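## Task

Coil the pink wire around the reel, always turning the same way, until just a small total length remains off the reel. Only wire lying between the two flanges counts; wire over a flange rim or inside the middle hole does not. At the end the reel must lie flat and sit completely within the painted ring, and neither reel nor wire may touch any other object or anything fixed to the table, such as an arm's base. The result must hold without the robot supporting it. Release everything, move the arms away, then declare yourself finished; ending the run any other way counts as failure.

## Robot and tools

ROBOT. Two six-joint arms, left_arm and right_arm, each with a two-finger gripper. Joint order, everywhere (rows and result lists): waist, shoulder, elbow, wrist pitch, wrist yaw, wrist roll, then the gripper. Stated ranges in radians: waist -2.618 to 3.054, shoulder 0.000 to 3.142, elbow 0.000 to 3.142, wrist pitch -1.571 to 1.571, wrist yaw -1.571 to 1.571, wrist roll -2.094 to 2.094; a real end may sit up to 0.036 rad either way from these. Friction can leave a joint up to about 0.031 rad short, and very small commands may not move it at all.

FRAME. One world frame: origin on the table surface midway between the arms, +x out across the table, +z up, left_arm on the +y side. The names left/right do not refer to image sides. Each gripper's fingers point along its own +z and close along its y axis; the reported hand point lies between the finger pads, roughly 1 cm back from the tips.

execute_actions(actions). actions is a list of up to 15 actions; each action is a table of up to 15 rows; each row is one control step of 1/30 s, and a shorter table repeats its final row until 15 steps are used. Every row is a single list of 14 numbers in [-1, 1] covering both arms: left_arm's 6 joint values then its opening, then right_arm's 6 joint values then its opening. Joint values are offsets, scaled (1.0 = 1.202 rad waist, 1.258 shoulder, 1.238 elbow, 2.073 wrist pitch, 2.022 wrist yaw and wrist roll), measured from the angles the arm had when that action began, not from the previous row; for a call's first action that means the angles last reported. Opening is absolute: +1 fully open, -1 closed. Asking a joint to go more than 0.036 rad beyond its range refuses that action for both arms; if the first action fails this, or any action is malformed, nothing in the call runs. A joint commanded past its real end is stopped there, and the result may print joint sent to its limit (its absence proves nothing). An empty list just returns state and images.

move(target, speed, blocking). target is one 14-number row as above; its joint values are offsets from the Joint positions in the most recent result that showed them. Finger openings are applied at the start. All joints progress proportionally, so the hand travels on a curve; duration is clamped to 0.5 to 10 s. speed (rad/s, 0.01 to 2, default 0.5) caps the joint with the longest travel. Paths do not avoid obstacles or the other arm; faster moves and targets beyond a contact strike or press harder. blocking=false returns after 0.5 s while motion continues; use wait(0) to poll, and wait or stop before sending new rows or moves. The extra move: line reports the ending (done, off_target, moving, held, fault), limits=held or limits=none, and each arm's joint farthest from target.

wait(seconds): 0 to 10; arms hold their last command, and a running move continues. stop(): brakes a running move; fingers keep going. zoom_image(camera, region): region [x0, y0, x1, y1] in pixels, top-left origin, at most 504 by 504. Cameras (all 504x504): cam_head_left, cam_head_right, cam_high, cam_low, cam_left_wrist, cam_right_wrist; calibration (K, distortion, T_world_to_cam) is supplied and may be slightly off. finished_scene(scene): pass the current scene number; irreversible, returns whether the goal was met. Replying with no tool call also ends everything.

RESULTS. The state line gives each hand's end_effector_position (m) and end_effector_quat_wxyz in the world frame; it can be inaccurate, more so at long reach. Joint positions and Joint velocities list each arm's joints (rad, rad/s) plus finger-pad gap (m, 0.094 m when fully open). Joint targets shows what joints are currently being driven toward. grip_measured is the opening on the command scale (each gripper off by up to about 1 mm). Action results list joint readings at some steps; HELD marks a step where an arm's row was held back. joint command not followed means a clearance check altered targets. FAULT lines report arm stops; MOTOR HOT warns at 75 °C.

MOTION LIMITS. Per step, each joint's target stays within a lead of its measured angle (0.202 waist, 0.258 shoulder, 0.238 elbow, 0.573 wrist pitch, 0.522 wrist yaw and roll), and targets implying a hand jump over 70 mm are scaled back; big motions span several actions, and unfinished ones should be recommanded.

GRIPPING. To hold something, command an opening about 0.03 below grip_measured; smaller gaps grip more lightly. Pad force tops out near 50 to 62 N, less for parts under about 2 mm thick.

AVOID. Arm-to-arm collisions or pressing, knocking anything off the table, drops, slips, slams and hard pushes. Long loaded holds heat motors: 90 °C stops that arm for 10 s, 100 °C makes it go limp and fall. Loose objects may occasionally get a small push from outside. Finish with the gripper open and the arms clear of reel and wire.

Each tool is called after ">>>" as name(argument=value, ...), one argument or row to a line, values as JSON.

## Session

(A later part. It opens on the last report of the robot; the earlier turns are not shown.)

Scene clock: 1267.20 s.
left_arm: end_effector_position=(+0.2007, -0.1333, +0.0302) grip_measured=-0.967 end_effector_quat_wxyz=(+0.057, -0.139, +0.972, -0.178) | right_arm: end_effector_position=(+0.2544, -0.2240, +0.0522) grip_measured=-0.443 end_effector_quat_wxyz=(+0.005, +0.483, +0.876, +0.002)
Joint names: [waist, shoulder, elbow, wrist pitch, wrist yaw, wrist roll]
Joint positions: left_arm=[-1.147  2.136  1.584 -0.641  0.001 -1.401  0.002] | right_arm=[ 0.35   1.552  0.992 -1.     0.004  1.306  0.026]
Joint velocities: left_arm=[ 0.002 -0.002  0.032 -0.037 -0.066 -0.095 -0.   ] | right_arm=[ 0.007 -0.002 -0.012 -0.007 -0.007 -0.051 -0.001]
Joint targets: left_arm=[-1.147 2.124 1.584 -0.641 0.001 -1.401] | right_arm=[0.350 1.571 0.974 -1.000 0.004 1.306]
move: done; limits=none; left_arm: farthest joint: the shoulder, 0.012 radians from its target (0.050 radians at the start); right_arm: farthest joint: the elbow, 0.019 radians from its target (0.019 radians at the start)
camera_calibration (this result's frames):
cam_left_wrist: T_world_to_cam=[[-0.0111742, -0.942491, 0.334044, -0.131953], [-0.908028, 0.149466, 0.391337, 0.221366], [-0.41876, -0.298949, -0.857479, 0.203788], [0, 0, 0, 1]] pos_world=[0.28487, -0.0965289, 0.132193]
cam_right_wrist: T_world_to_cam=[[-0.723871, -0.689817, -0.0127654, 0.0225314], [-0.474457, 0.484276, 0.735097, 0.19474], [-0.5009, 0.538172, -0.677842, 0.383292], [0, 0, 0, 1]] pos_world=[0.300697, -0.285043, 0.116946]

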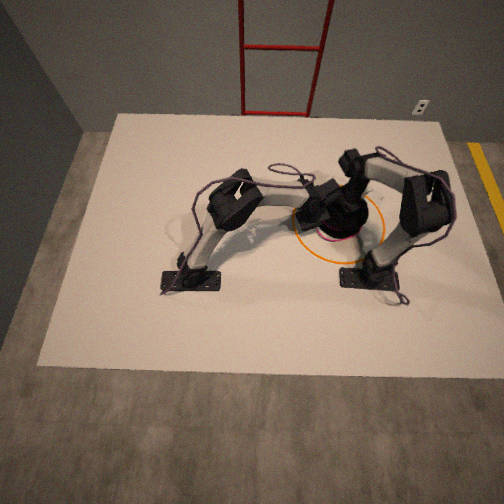

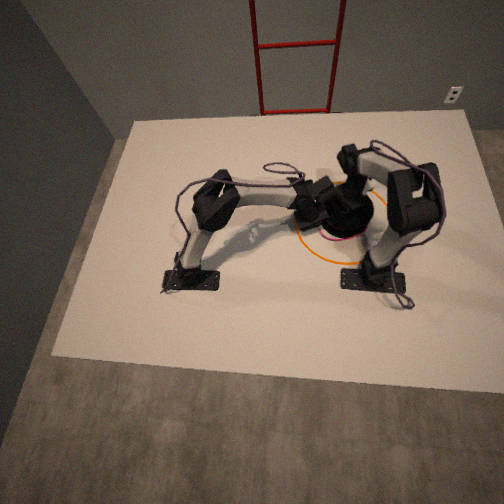

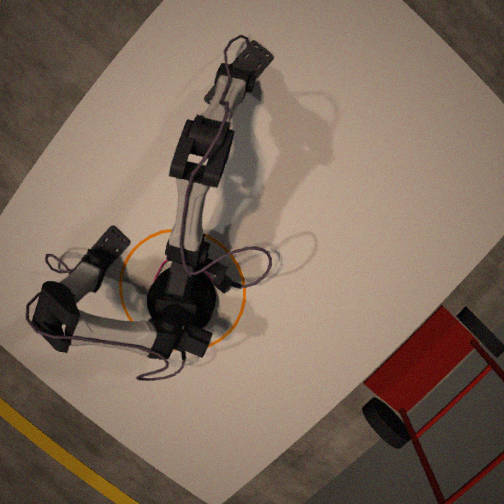

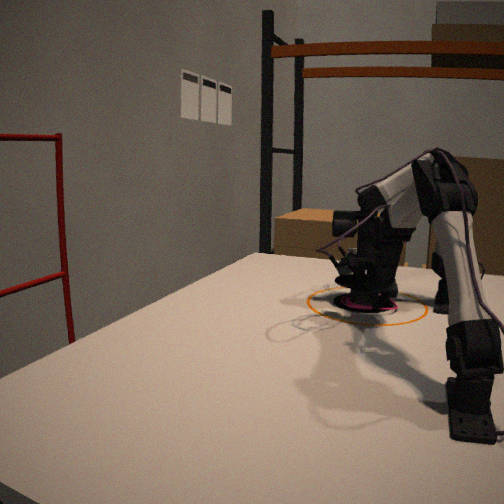

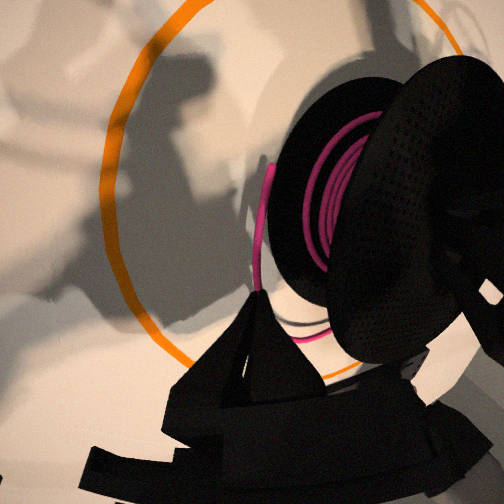

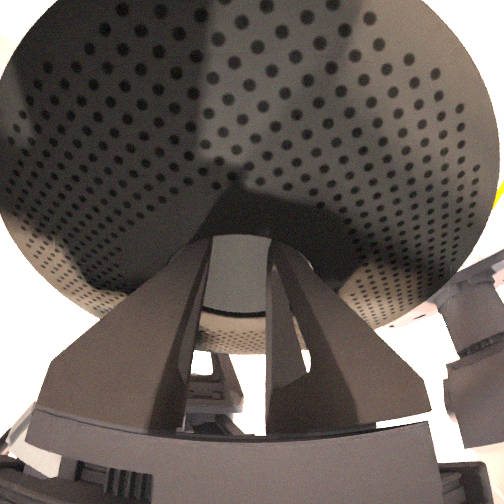

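>>> move(
  target=[0,-0.16,-0.479,0.405,0,0,-0.98, 0,0.015,-0.015,0,0,0,-0.438],
  speed=0.4,
)

Scene clock: 1281.47 s.
left_arm: end_effector_position=(+0.2005, -0.1330, +0.0295) grip_measured=-0.967 end_effector_quat_wxyz=(+0.122, -0.129, +0.908, -0.380) | right_arm: end_effector_position=(+0.2544, -0.2240, +0.0522) grip_measured=-0.443 end_effector_quat_wxyz=(+0.005, +0.483, +0.876, +0.002)
Joint names: [waist, shoulder, elbow, wrist pitch, wrist yaw, wrist roll]
Joint positions: left_arm=[-1.147  1.951  1.017  0.184  0.001 -1.401  0.002] | right_arm=[ 0.35   1.552  0.992 -1.     0.004  1.306  0.026]
Joint velocities: left_arm=[-0.002  0.007 -0.012 -0.007 -0.037  0.007 -0.   ] | right_arm=[ 0.007 -0.012  0.007  0.037 -0.022  0.051  0.   ]
Joint targets: left_arm=[-1.147 1.935 0.991 0.198 0.001 -1.401] | right_arm=[0.350 1.571 0.974 -1.000 0.004 1.306]
move: off_target (left_arm); limits=none; left_arm: farthest joint: the elbow, 0.026 radians from its target (0.593 radians at the start); right_arm: farthest joint: the elbow, 0.019 radians from its target (0.019 radians at the start)
camera_calibration (this result's frames):
cam_left_wrist: T_world_to_cam=[[-0.109655, -0.740554, 0.66299, -0.0945603], [-0.959047, 0.254081, 0.125185, 0.253473], [-0.26116, -0.622111, -0.738087, 0.125108], [0, 0, 0, 1]] pos_world=[0.265397, -0.0565989, 0.123302]
cam_right_wrist: T_world_to_cam=[[-0.723871, -0.689817, -0.0127654, 0.0225314], [-0.474457, 0.484276, 0.735097, 0.19474], [-0.5009, 0.538172, -0.677842, 0.383292], [0, 0, 0, 1]] pos_world=[0.300697, -0.285043, 0.116946]

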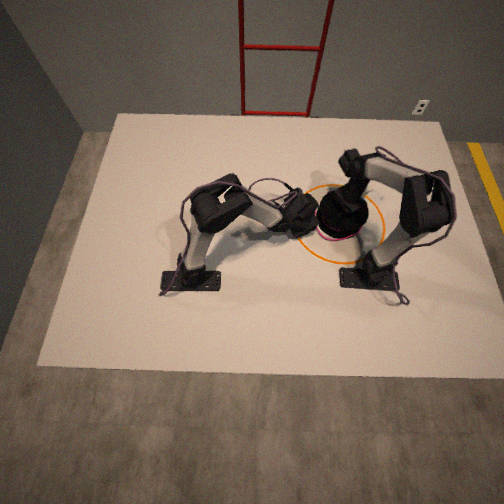

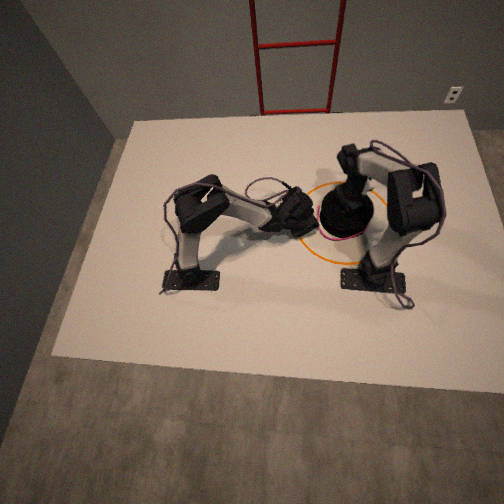

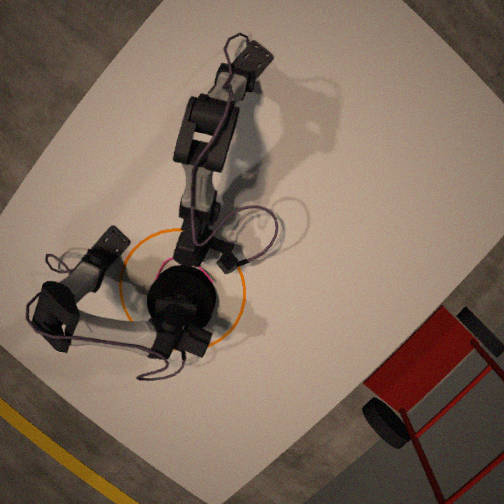

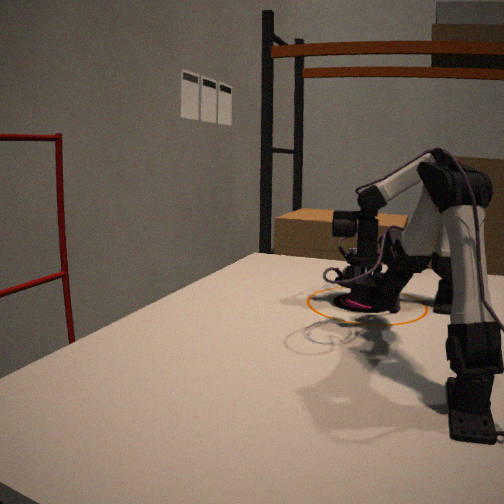

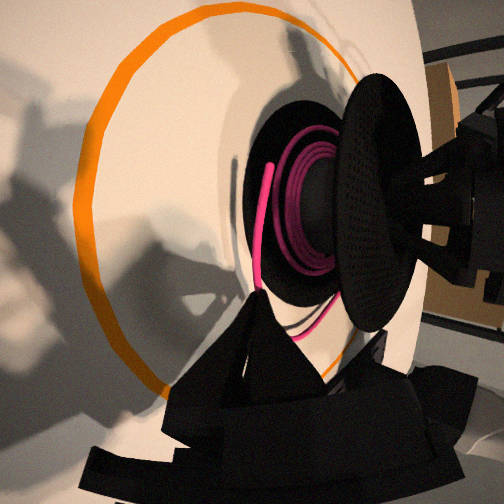

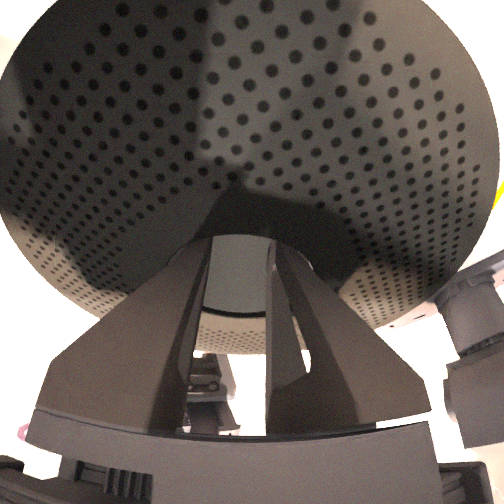

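>>> move(
  target=[0,0.098,0.123,-0.031,0,0,-0.98, 0,0.015,-0.015,0,0,-0.45,-0.438],
  speed=0.4,
)

Scene clock: 1295.70 s.
left_arm: end_effector_position=(+0.2130, -0.1586, +0.0245) grip_measured=-0.967 end_effector_quat_wxyz=(+0.122, -0.130, +0.908, -0.378) | right_arm: end_effector_position=(+0.2544, -0.2240, +0.0522) grip_measured=-0.443 end_effector_quat_wxyz=(+0.006, +0.060, +0.998, -0.000)
Joint names: [waist, shoulder, elbow, wrist pitch, wrist yaw, wrist roll]
Joint positions: left_arm=[-1.147  2.051  1.148  0.149  0.001 -1.401  0.002] | right_arm=[ 0.35   1.552  0.992 -1.     0.004  0.418  0.026]
Joint velocities: left_arm=[ 0.002 -0.017 -0.007  0.037  0.066  0.051 -0.001] | right_arm=[-0.007 -0.012 -0.007 -0.007  0.037 -0.007 -0.001]
Joint targets: left_arm=[-1.147 2.075 1.169 0.120 0.001 -1.401] | right_arm=[0.350 1.571 0.974 -1.000 0.004 0.396]
move: off_target (left_arm, right_arm); limits=none; left_arm: farthest joint: the wrist pitch, 0.029 radians from its target (0.065 radians at the start); right_arm: farthest joint: the wrist roll, 0.022 radians from its target (0.910 radians at the start)
camera_calibration (this result's frames):
cam_left_wrist: T_world_to_cam=[[-0.10888, -0.742143, 0.661338, -0.109187], [-0.9589, 0.253779, 0.126917, 0.272452], [-0.262025, -0.620338, -0.739272, 0.109231], [0, 0, 0, 1]] pos_world=[0.277987, -0.0824147, 0.118381]
cam_right_wrist: T_world_to_cam=[[0.078865, -0.996879, -0.00347002, -0.250934], [-0.677695, -0.0561659, 0.733195, 0.125501], [-0.731102, -0.0554718, -0.68001, 0.309011], [0, 0, 0, 1]] pos_world=[0.33076, -0.225961, 0.117243]

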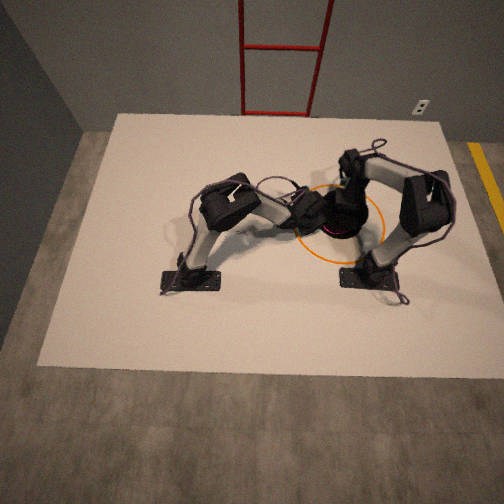

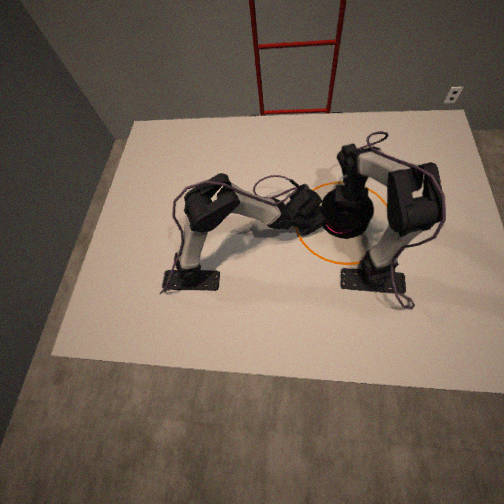

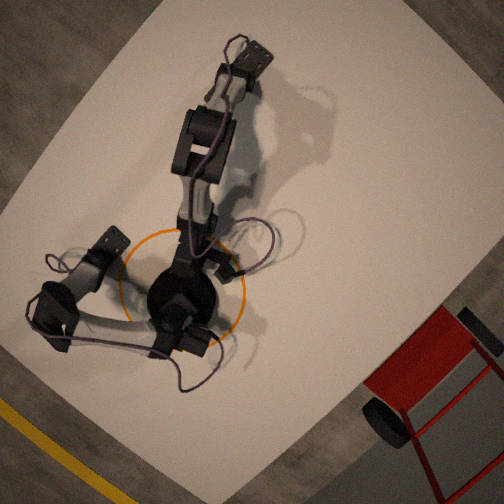

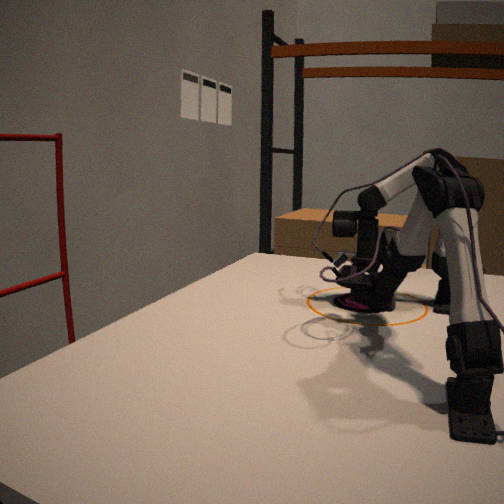

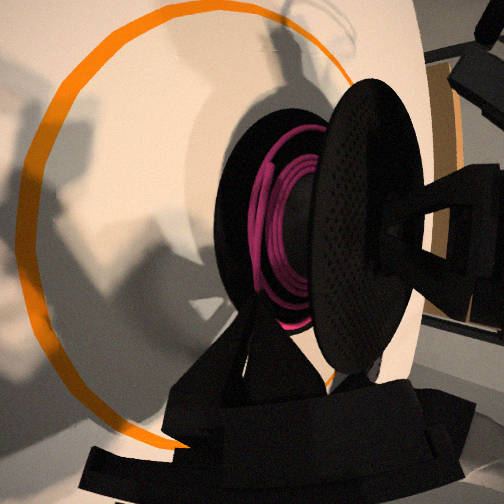

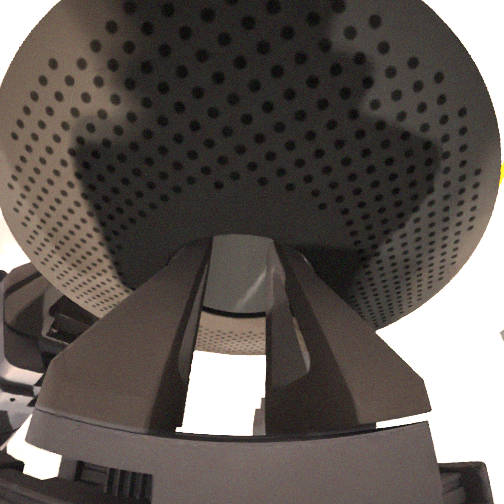

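>>> move(
  target=[0,0.019,0.017,-0.014,0,0,-0.98, 0,0.015,-0.015,0,0,-0.3,-0.438],
  speed=0.4,
)

>>> zoom_image(
  camera="cam_left_wrist",
  region=[190, 80, 390, 380],
)

>>> zoom_image(
  camera="cam_head_right",
  region=[280, 160, 420, 280],
)

Scene clock: 1301.67 s.
left_arm: end_effector_position=(+0.2130, -0.1585, +0.0243) grip_measured=-0.967 end_effector_quat_wxyz=(+0.122, -0.130, +0.909, -0.378) | right_arm: end_effector_position=(+0.2544, -0.2240, +0.0522) grip_measured=-0.443 end_effector_quat_wxyz=(+0.005, -0.231, +0.973, -0.002)
Joint names: [waist, shoulder, elbow, wrist pitch, wrist yaw, wrist roll]
Joint positions: left_arm=[-1.147  2.051  1.148  0.148  0.001 -1.401  0.002] | right_arm=[ 0.35   1.552  0.992 -1.     0.004 -0.168  0.026]
Joint velocities: left_arm=[ 0.002 -0.002 -0.012  0.022 -0.037  0.022 -0.   ] | right_arm=[ 0.007 -0.012  0.007  0.007  0.051 -0.051  0.   ]
Joint targets: left_arm=[-1.147 2.075 1.169 0.120 0.001 -1.401] | right_arm=[0.350 1.571 0.974 -1.000 0.004 -0.189]
move: off_target (left_arm); limits=none; left_arm: farthest joint: the wrist pitch, 0.028 radians from its target (0.029 radians at the start); right_arm: farthest joint: the wrist roll, 0.020 radians from its target (0.606 radians at the start)
camera_calibration (this result's frames):
cam_left_wrist: T_world_to_cam=[[-0.108659, -0.742597, 0.660866, -0.109124], [-0.958857, 0.253692, 0.127412, 0.272351], [-0.262272, -0.619831, -0.73961, 0.109327], [0, 0, 0, 1]] pos_world=[0.277962, -0.0823637, 0.118275]
cam_right_wrist: T_world_to_cam=[[0.616945, -0.787003, 0.00245708, -0.341121], [-0.534691, -0.416859, 0.735074, 0.00824136], [-0.577481, -0.454814, -0.677982, 0.180386], [0, 0, 0, 1]] pos_world=[0.319029, -0.182985, 0.117079]

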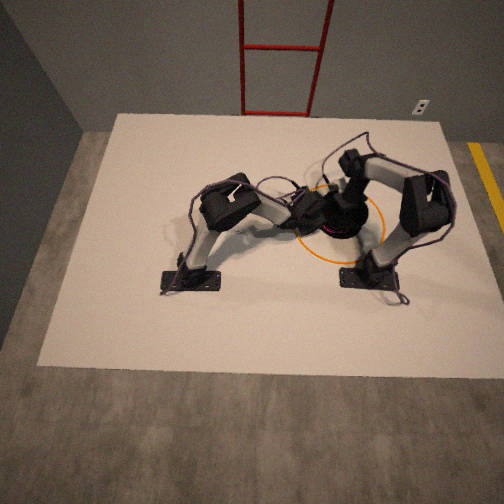

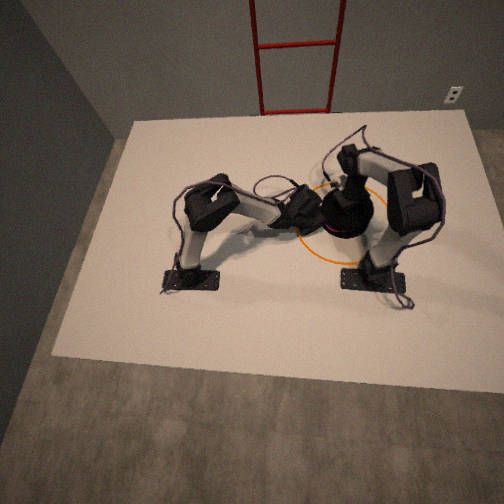

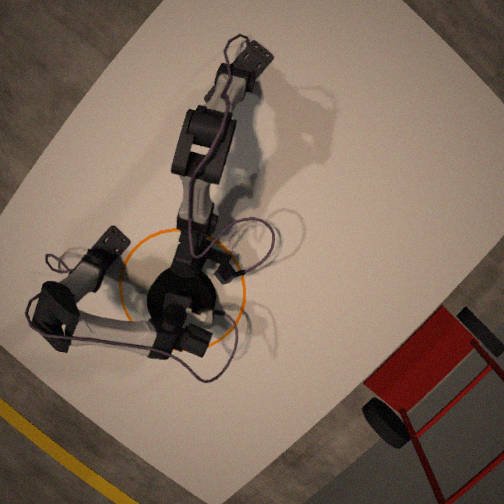

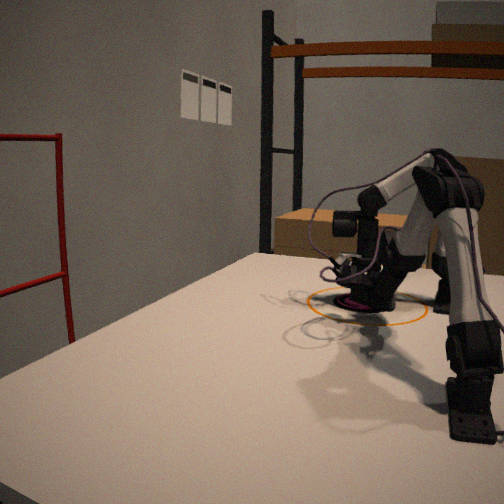

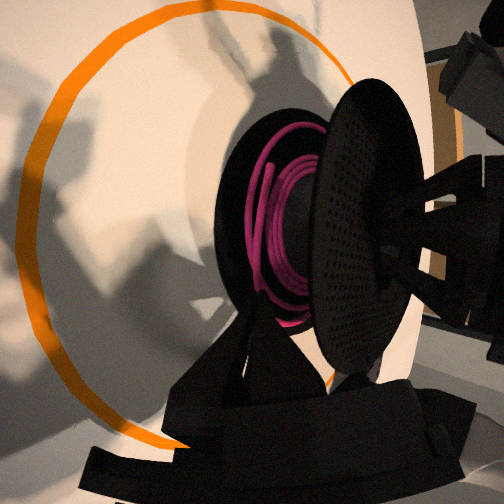

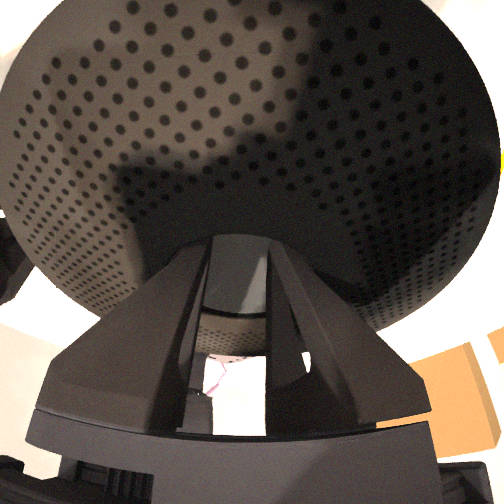

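Region (190, 80, 390, 380) of cam_left_wrist's 504x504 image, scaled by 1.680, with more detail than that image has.

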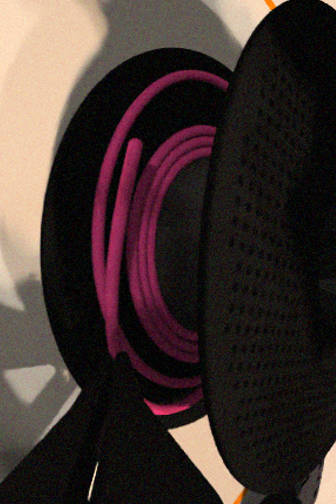

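Region (280, 160, 420, 280) of cam_head_right's 504x504 image, scaled by 3.600, with more detail than that image has; it fills the top 432 rows of this view, and the rest is white.

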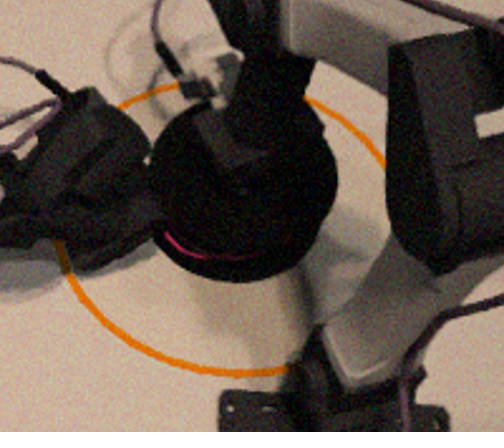

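>>> move(
  target=[0,0.019,0.017,-0.014,0,0,-0.98, 0,0,0,0,0,1.0,-0.7],
  speed=1.6,
)

>>> execute_actions(
  actions=[
    [[0,0.019,0.017,-0.014,0,0,-0.98,0,0.015,-0.015,0,0,0,-0.66],[0,0.019,0.017,-0.014,0,0,-0.98,0,0.015,-0.015,0,0,0,-0.62],[0,0.019,0.017,-0.014,0,0,-0.98,0,0.015,-0.015,0,0,0,-0.58],[0,0.019,0.017,-0.014,0,0,-0.98,0,0.015,-0.015,0,0,0,-0.55],[0,0.019,0.017,-0.014,0,0,-0.98,0,0.015,-0.015,0,0,0,-0.52],[0,0.019,0.017,-0.014,0,0,-0.98,0,0.015,-0.015,0,0,0,-0.50],[0,0.019,0.017,-0.014,0,0,-0.98,0,0.015,-0.015,0,0,0,-0.485],[0,0.019,0.017,-0.014,0,0,-0.98,0,0.015,-0.015,0,0,0,-0.47],[0,0.019,0.017,-0.014,0,0,-0.98,0,0.015,-0.015,0,0,0,-0.46],[0,0.019,0.017,-0.014,0,0,-0.98,0,0.015,-0.015,0,0,0,-0.45],[0,0.019,0.017,-0.014,0,0,-0.98,0,0.015,-0.015,0,0,0,-0.445],[0,0.019,0.017,-0.014,0,0,-0.98,0,0.015,-0.015,0,0,0,-0.438]],
  ],
)

>>> move(
  target=[0,0.019,0.017,-0.014,0,0,-0.98, 0,0.015,-0.015,0,0,-0.6,-0.438],
  speed=0.6,
)

Scene clock: 1314.53 s.
left_arm: end_effector_position=(+0.2129, -0.1584, +0.0243) grip_measured=-0.967 end_effector_quat_wxyz=(+0.121, -0.130, +0.909, -0.378) | right_arm: end_effector_position=(+0.2545, -0.2239, +0.0522) grip_measured=-0.698 end_effector_quat_wxyz=(+0.004, +0.699, +0.715, +0.004)
Joint names: [waist, shoulder, elbow, wrist pitch, wrist yaw, wrist roll]
Joint positions: left_arm=[-1.147  2.051  1.148  0.148  0.001 -1.401  0.002] | right_arm=[ 0.35   1.552  0.992 -0.999  0.004  1.845  0.014]
Joint velocities: left_arm=[-0.017 -0.002  0.002  0.022 -0.051 -0.007 -0.   ] | right_arm=[-0.007  0.002 -0.002  0.051  0.022 -0.022 -0.   ]
Joint targets: left_arm=[-1.147 2.075 1.169 0.119 0.001 -1.401] | right_arm=[0.350 1.552 0.992 -1.000 0.004 1.854]
move: off_target (left_arm); limits=none; left_arm: farthest joint: the wrist pitch, 0.029 radians from its target (0.029 radians at the start); right_arm: farthest joint: the wrist roll, 0.009 radians from its target (2.023 radians at the start)
camera_calibration (this result's frames):
cam_left_wrist: T_world_to_cam=[[-0.108548, -0.742823, 0.660629, -0.109093], [-0.958836, 0.253648, 0.127659, 0.272301], [-0.262396, -0.619578, -0.739778, 0.109376], [0, 0, 0, 1]] pos_world=[0.27795, -0.0823382, 0.118222]
cam_right_wrist: T_world_to_cam=[[-0.975274, -0.220393, -0.0163295, 0.1919], [-0.160352, 0.654864, 0.73854, 0.152856], [-0.152075, 0.722897, -0.674012, 0.335721], [0, 0, 0, 1]] pos_world=[0.262721, -0.300498, 0.116523]

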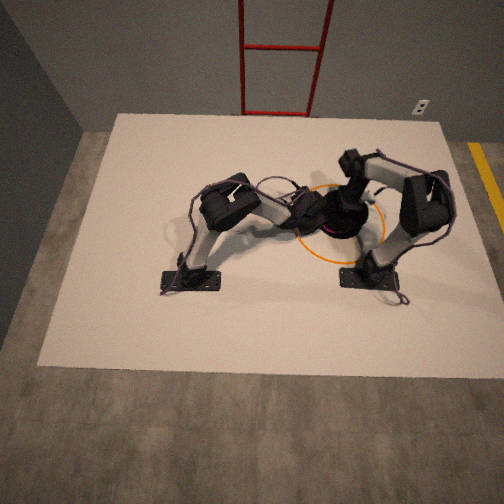

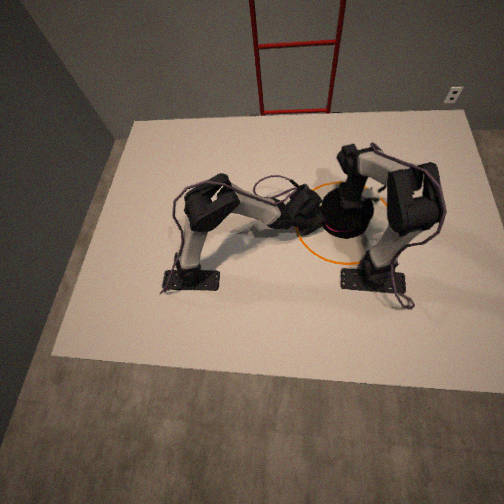

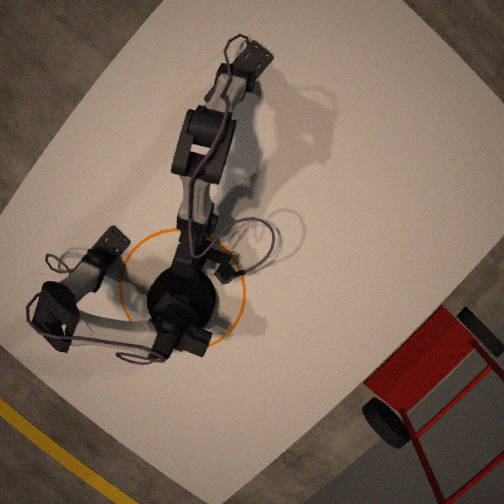

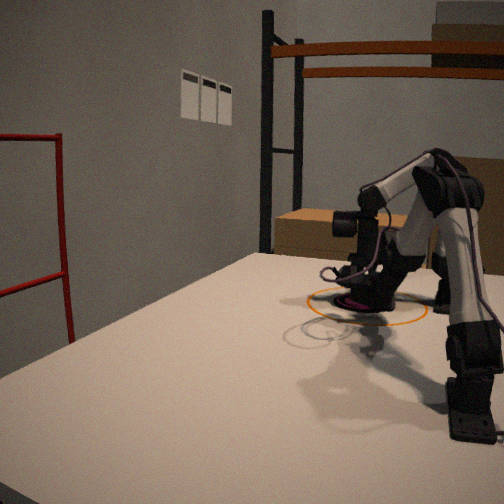

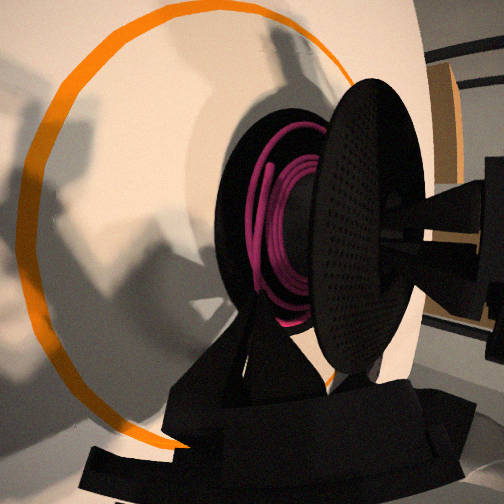

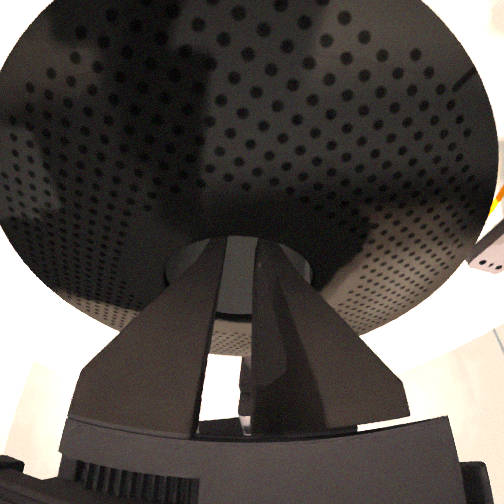

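Scene clock: 1315.03 s.
left_arm: end_effector_position=(+0.2129, -0.1583, +0.0241) grip_measured=-0.967 end_effector_quat_wxyz=(+0.121, -0.130, +0.909, -0.378) | right_arm: end_effector_position=(+0.2545, -0.2239, +0.0522) grip_measured=-0.445 end_effector_quat_wxyz=(+0.004, +0.699, +0.715, +0.004)
Joint names: [waist, shoulder, elbow, wrist pitch, wrist yaw, wrist roll]
Joint positions: left_arm=[-1.147  2.051  1.148  0.147  0.001 -1.401  0.002] | right_arm=[ 0.35   1.552  0.992 -0.999  0.004  1.845  0.026]
Joint velocities: left_arm=[ 0.002 -0.012 -0.012 -0.081 -0.051 -0.037  0.   ] | right_arm=[ 0.012  0.007 -0.002  0.037 -0.022  0.066  0.001]
Joint targets: left_arm=[-1.147 2.075 1.169 0.119 0.001 -1.401] | right_arm=[0.350 1.571 0.974 -1.000 0.004 1.845]
Step readings (joint positions):
0: left_arm=[-1.147 2.051 1.148 0.148 0.001 -1.401] | right_arm=[0.350 1.552 0.992 -0.999 0.004 1.845]
1: left_arm=[-1.147 2.051 1.148 0.148 0.001 -1.401] | right_arm=[0.350 1.552 0.992 -0.999 0.004 1.845]
2: left_arm=[-1.147 2.051 1.148 0.147 0.001 -1.401] | right_arm=[0.350 1.552 0.992 -0.999 0.004 1.845]
4: left_arm=[-1.147 2.051 1.148 0.147 0.001 -1.401] | right_arm=[0.350 1.552 0.992 -0.999 0.004 1.845]
8: left_arm=[-1.147 2.051 1.148 0.147 0.001 -1.401] | right_arm=[0.350 1.552 0.992 -0.999 0.004 1.845]
15: Joint positions above
camera_calibration (this result's frames):
cam_left_wrist: T_world_to_cam=[[-0.108327, -0.743276, 0.660156, -0.10903], [-0.958793, 0.25356, 0.128154, 0.2722], [-0.262643, -0.61907, -0.740115, 0.109473], [0, 0, 0, 1]] pos_world=[0.277925, -0.0822872, 0.118116]
cam_right_wrist: T_world_to_cam=[[-0.975274, -0.220393, -0.0163295, 0.1919], [-0.160352, 0.654864, 0.73854, 0.152856], [-0.152075, 0.722897, -0.674012, 0.335721], [0, 0, 0, 1]] pos_world=[0.262721, -0.300498, 0.116523]

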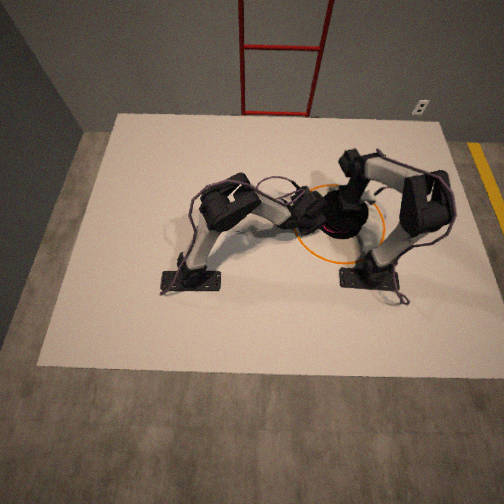

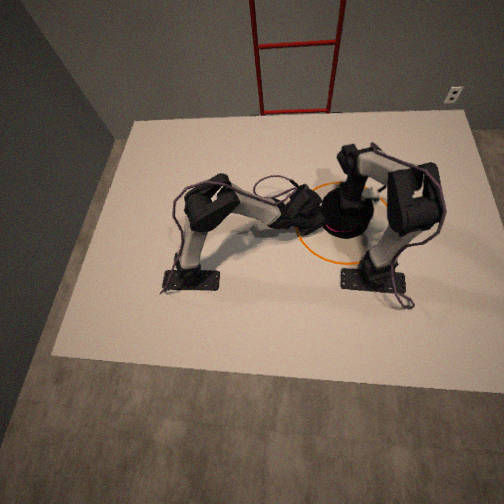

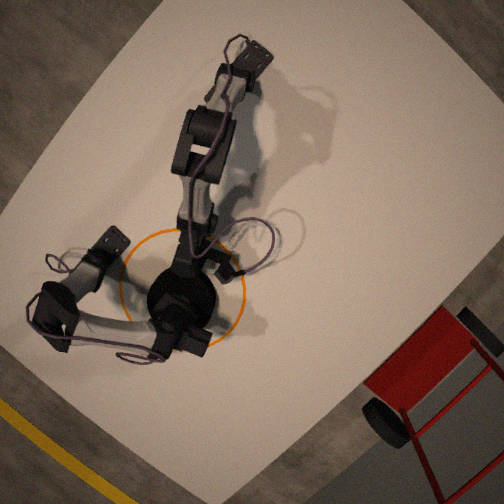

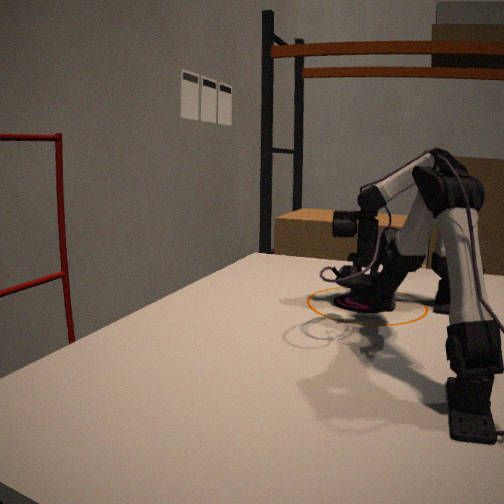

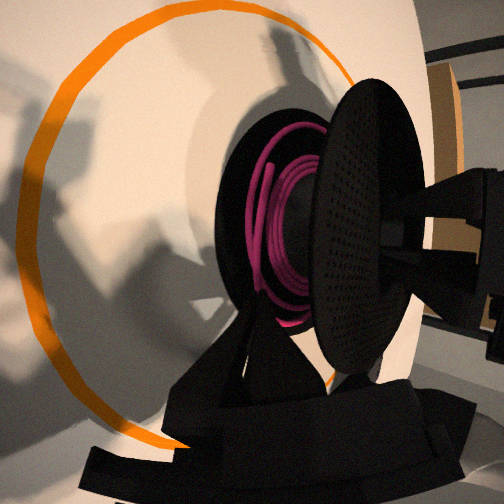

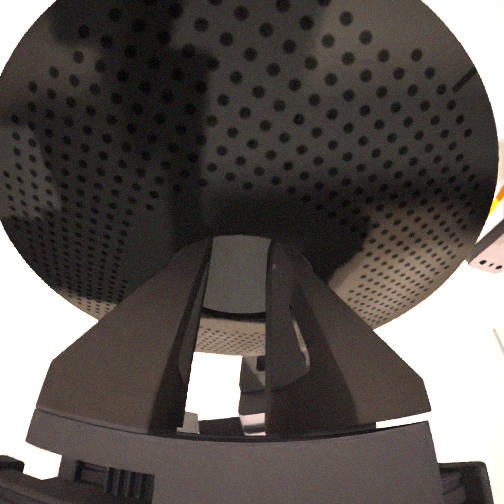

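Scene clock: 1317.83 s.
left_arm: end_effector_position=(+0.2129, -0.1583, +0.0241) grip_measured=-0.967 end_effector_quat_wxyz=(+0.121, -0.130, +0.909, -0.378) | right_arm: end_effector_position=(+0.2545, -0.2239, +0.0522) grip_measured=-0.443 end_effector_quat_wxyz=(+0.006, +0.178, +0.984, +0.001)
Joint names: [waist, shoulder, elbow, wrist pitch, wrist yaw, wrist roll]
Joint positions: left_arm=[-1.147  2.051  1.148  0.147  0.001 -1.401  0.002] | right_arm=[ 0.35   1.552  0.992 -0.999  0.004  0.655  0.026]
Joint velocities: left_arm=[-0.007 -0.002  0.002 -0.051  0.081 -0.037 -0.   ] | right_arm=[-0.012 -0.002  0.002 -0.051  0.022 -0.007  0.   ]
Joint targets: left_arm=[-1.147 2.075 1.169 0.118 0.001 -1.401] | right_arm=[0.350 1.571 0.974 -0.999 0.004 0.632]
move: off_target (left_arm, right_arm); limits=none; left_arm: farthest joint: the wrist pitch, 0.029 radians from its target (0.029 radians at the start); right_arm: farthest joint: the wrist roll, 0.024 radians from its target (1.213 radians at the start)
camera_calibration (this result's frames):
cam_left_wrist: T_world_to_cam=[[-0.108327, -0.743276, 0.660156, -0.10903], [-0.958793, 0.25356, 0.128154, 0.2722], [-0.262643, -0.61907, -0.740115, 0.109473], [0, 0, 0, 1]] pos_world=[0.277925, -0.0822872, 0.118116]
cam_right_wrist: T_world_to_cam=[[-0.158026, -0.987415, -0.00632213, -0.188361], [-0.672497, 0.102934, 0.732907, 0.159883], [-0.723032, 0.12007, -0.6803, 0.34635], [0, 0, 0, 1]] pos_world=[0.328178, -0.244034, 0.117252]

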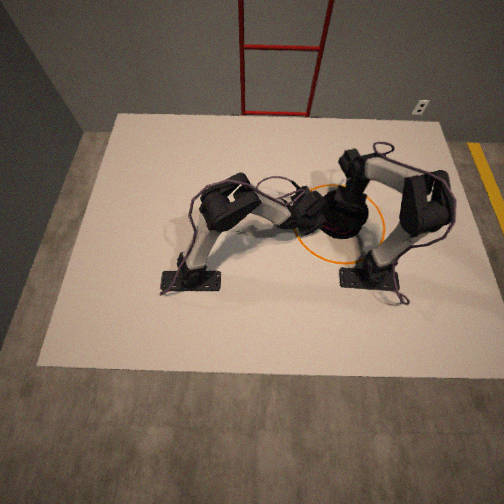

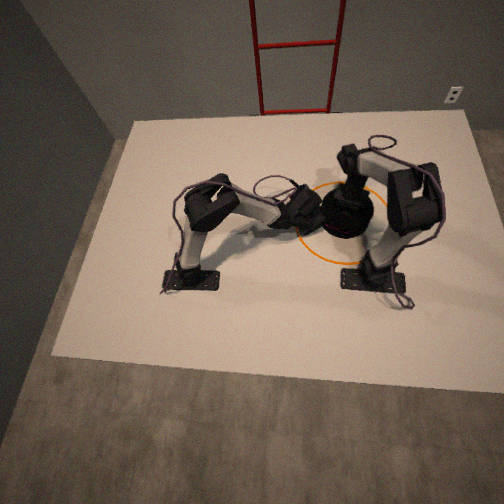

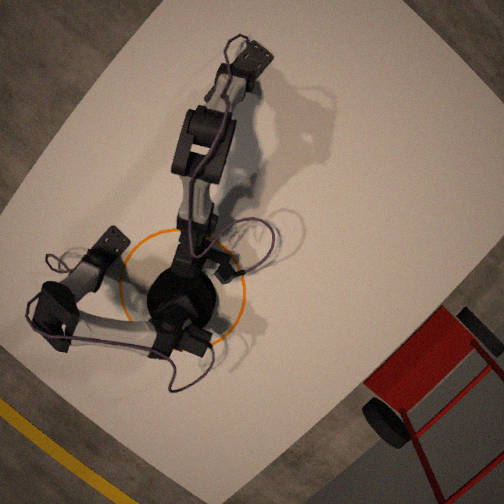

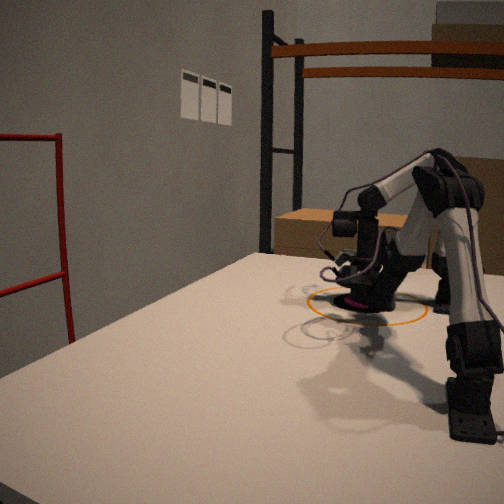

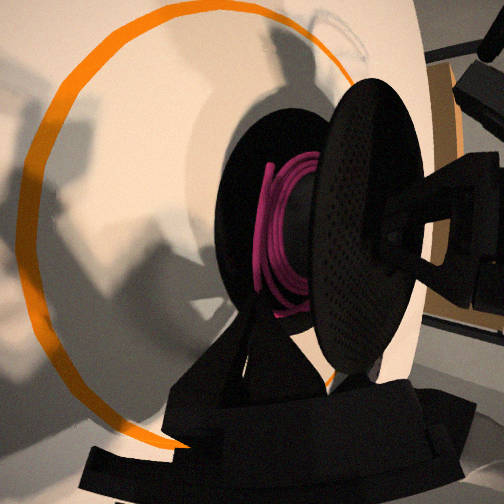

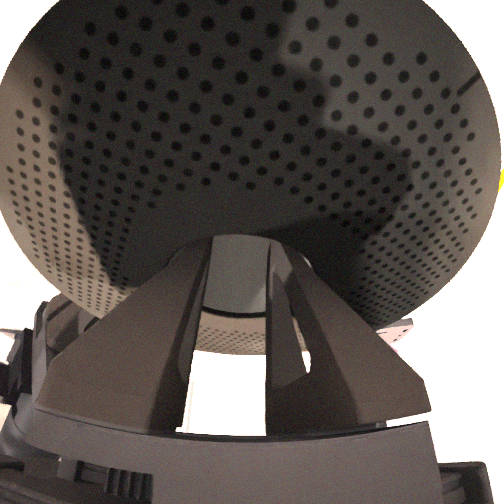

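>>> execute_actions(
  actions=[
    [[0,0.024,0.017,0,0,0,-0.98,0,0.015,-0.015,0,0,0,-0.438],[0,0.027,0.017,0,0,0,-0.98,0,0.015,-0.015,0,0,0,-0.438],[0,0.03,0.017,0,0,0,-0.98,0,0.015,-0.015,0,0,0,-0.438]],
    [[0,0.0,0.0,0,0,0,-0.96,0,0.015,-0.015,0,0,0,-0.438],[0,0.0,0.0,0,0,0,-0.95,0,0.015,-0.015,0,0,0,-0.438],[0,0.0,0.0,0,0,0,-0.94,0,0.015,-0.015,0,0,0,-0.438],[0,0.0,0.0,0,0,0,-0.93,0,0.015,-0.015,0,0,0,-0.438],[0,0.0,0.0,0,0,0,-0.92,0,0.015,-0.015,0,0,0,-0.438],[0,0.0,0.0,0,0,0,-0.91,0,0.015,-0.015,0,0,0,-0.438],[0,0.0,0.0,0,0,0,-0.90,0,0.015,-0.015,0,0,0,-0.438],[0,0.0,0.0,0,0,0,-0.89,0,0.015,-0.015,0,0,0,-0.438],[0,0.0,0.0,0,0,0,-0.88,0,0.015,-0.015,0,0,0,-0.438],[0,0.0,0.0,0,0,0,-0.87,0,0.015,-0.015,0,0,0,-0.438],[0,0.0,0.0,0,0,0,-0.86,0,0.015,-0.015,0,0,0,-0.438],[0,0.0,0.0,0,0,0,-0.85,0,0.015,-0.015,0,0,0,-0.438],[0,0.0,0.0,0,0,0,-0.84,0,0.015,-0.015,0,0,0,-0.438],[0,0.0,0.0,0,0,0,-0.83,0,0.015,-0.015,0,0,0,-0.438],[0,0.0,0.0,0,0,0,-0.82,0,0.015,-0.015,0,0,0,-0.438]],
  ],
)

>>> zoom_image(
  camera="cam_left_wrist",
  region=[190, 80, 390, 380],
)

Scene clock: 1330.37 s.
left_arm: end_effector_position=(+0.2131, -0.1587, +0.0189) grip_measured=-0.826 end_effector_quat_wxyz=(+0.121, -0.130, +0.910, -0.376) | right_arm: end_effector_position=(+0.2545, -0.2239, +0.0522) grip_measured=-0.443 end_effector_quat_wxyz=(+0.006, +0.178, +0.984, +0.001)
Joint names: [waist, shoulder, elbow, wrist pitch, wrist yaw, wrist roll]
Joint positions: left_arm=[-1.147  2.065  1.148  0.157  0.001 -1.401  0.008] | right_arm=[ 0.35   1.552  0.992 -0.999  0.004  0.657  0.026]
Joint velocities: left_arm=[-0.022 -0.012 -0.007  0.051 -0.095  0.037  0.008] | right_arm=[-0.002  0.002 -0.002  0.037  0.037  0.051  0.   ]
Joint targets: left_arm=[-1.147 2.065 1.148 0.149 0.001 -1.401] | right_arm=[0.350 1.571 0.974 -0.999 0.004 0.656]
Step readings (joint positions; steps 1 to 15: 1st action; 16 to 30: 2nd action):
0: left_arm=[-1.147 2.051 1.148 0.147 0.001 -1.401] | right_arm=[0.350 1.552 0.992 -0.999 0.004 0.655]
1: left_arm=[-1.147 2.051 1.148 0.147 0.001 -1.401] | right_arm=[0.350 1.552 0.992 -0.999 0.004 0.656]
2: left_arm=[-1.147 2.051 1.148 0.147 0.001 -1.401] | right_arm=[0.350 1.552 0.992 -0.999 0.004 0.656]
4: left_arm=[-1.147 2.054 1.148 0.149 0.001 -1.401] | right_arm=[0.350 1.552 0.992 -0.999 0.004 0.656]
8: left_arm=[-1.147 2.064 1.148 0.149 0.001 -1.401] | right_arm=[0.350 1.552 0.992 -0.999 0.004 0.656]
15: left_arm=[-1.147 2.065 1.148 0.149 0.001 -1.401] | right_arm=[0.350 1.552 0.992 -0.999 0.004 0.656]
16: left_arm=[-1.147 2.065 1.148 0.149 0.001 -1.401] | right_arm=[0.350 1.552 0.992 -0.999 0.004 0.657]
17: left_arm=[-1.147 2.065 1.148 0.149 0.001 -1.401] | right_arm=[0.350 1.552 0.992 -0.999 0.004 0.657]
19: left_arm=[-1.147 2.065 1.148 0.149 0.001 -1.401] | right_arm=[0.350 1.552 0.992 -0.999 0.004 0.657]
23: left_arm=[-1.147 2.065 1.148 0.152 0.001 -1.401] | right_arm=[0.350 1.552 0.992 -0.999 0.004 0.657]
30: Joint positions above
camera_calibration (this result's frames):
cam_left_wrist: T_world_to_cam=[[-0.107226, -0.745536, 0.657784, -0.106407], [-0.958577, 0.253116, 0.130626, 0.272991], [-0.263882, -0.61653, -0.741793, 0.106115], [0, 0, 0, 1]] pos_world=[0.278275, -0.083006, 0.113049]
cam_right_wrist: T_world_to_cam=[[-0.159156, -0.987233, -0.00633542, -0.188032], [-0.672379, 0.103694, 0.732908, 0.160023], [-0.722894, 0.120906, -0.680299, 0.346502], [0, 0, 0, 1]] pos_world=[0.328155, -0.244119, 0.117252]

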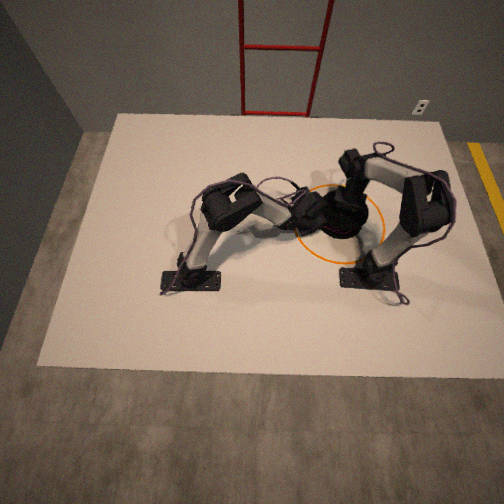

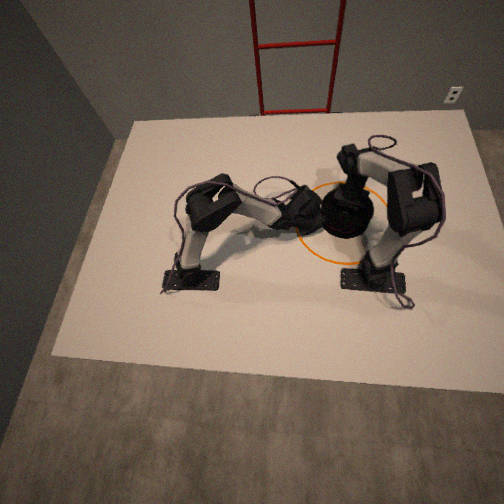

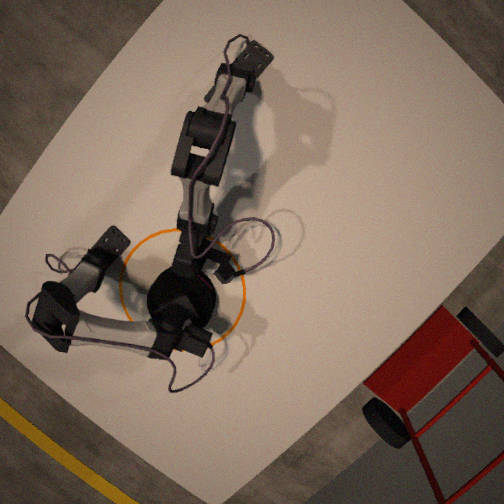

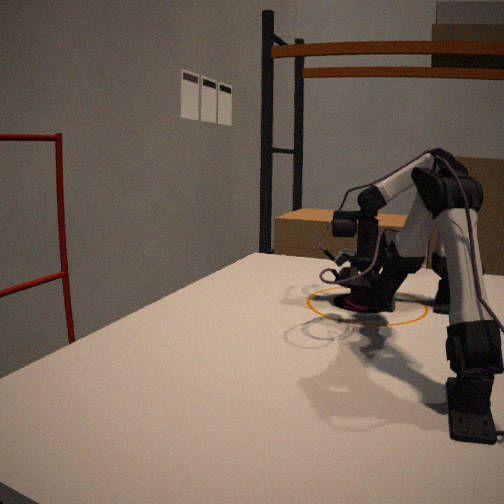

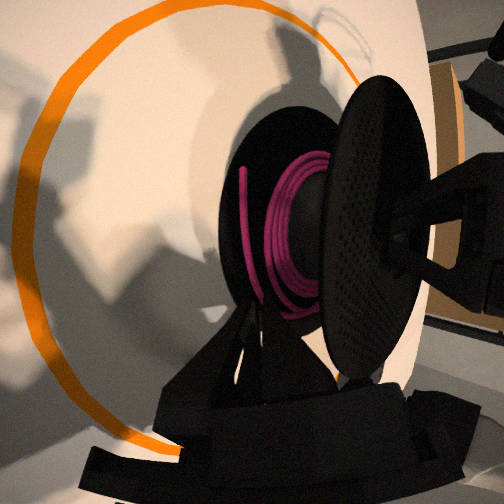

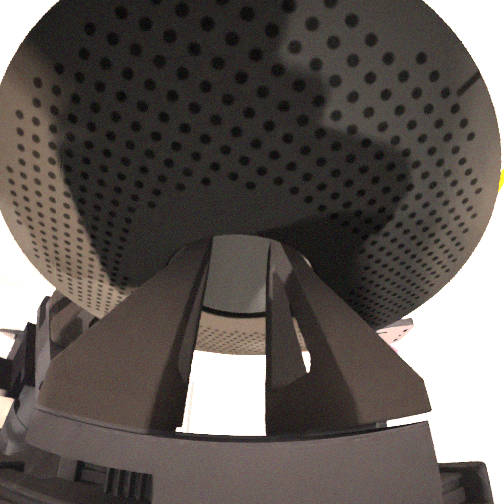

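Region (190, 80, 390, 380) of cam_left_wrist's 504x504 image, scaled by 1.680, with more detail than that image has.

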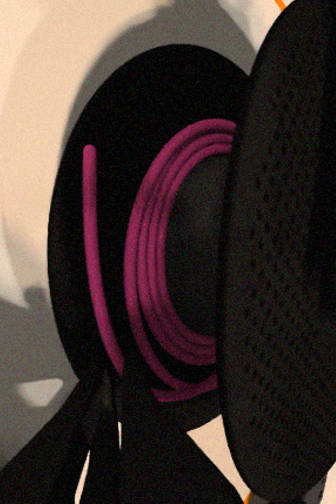

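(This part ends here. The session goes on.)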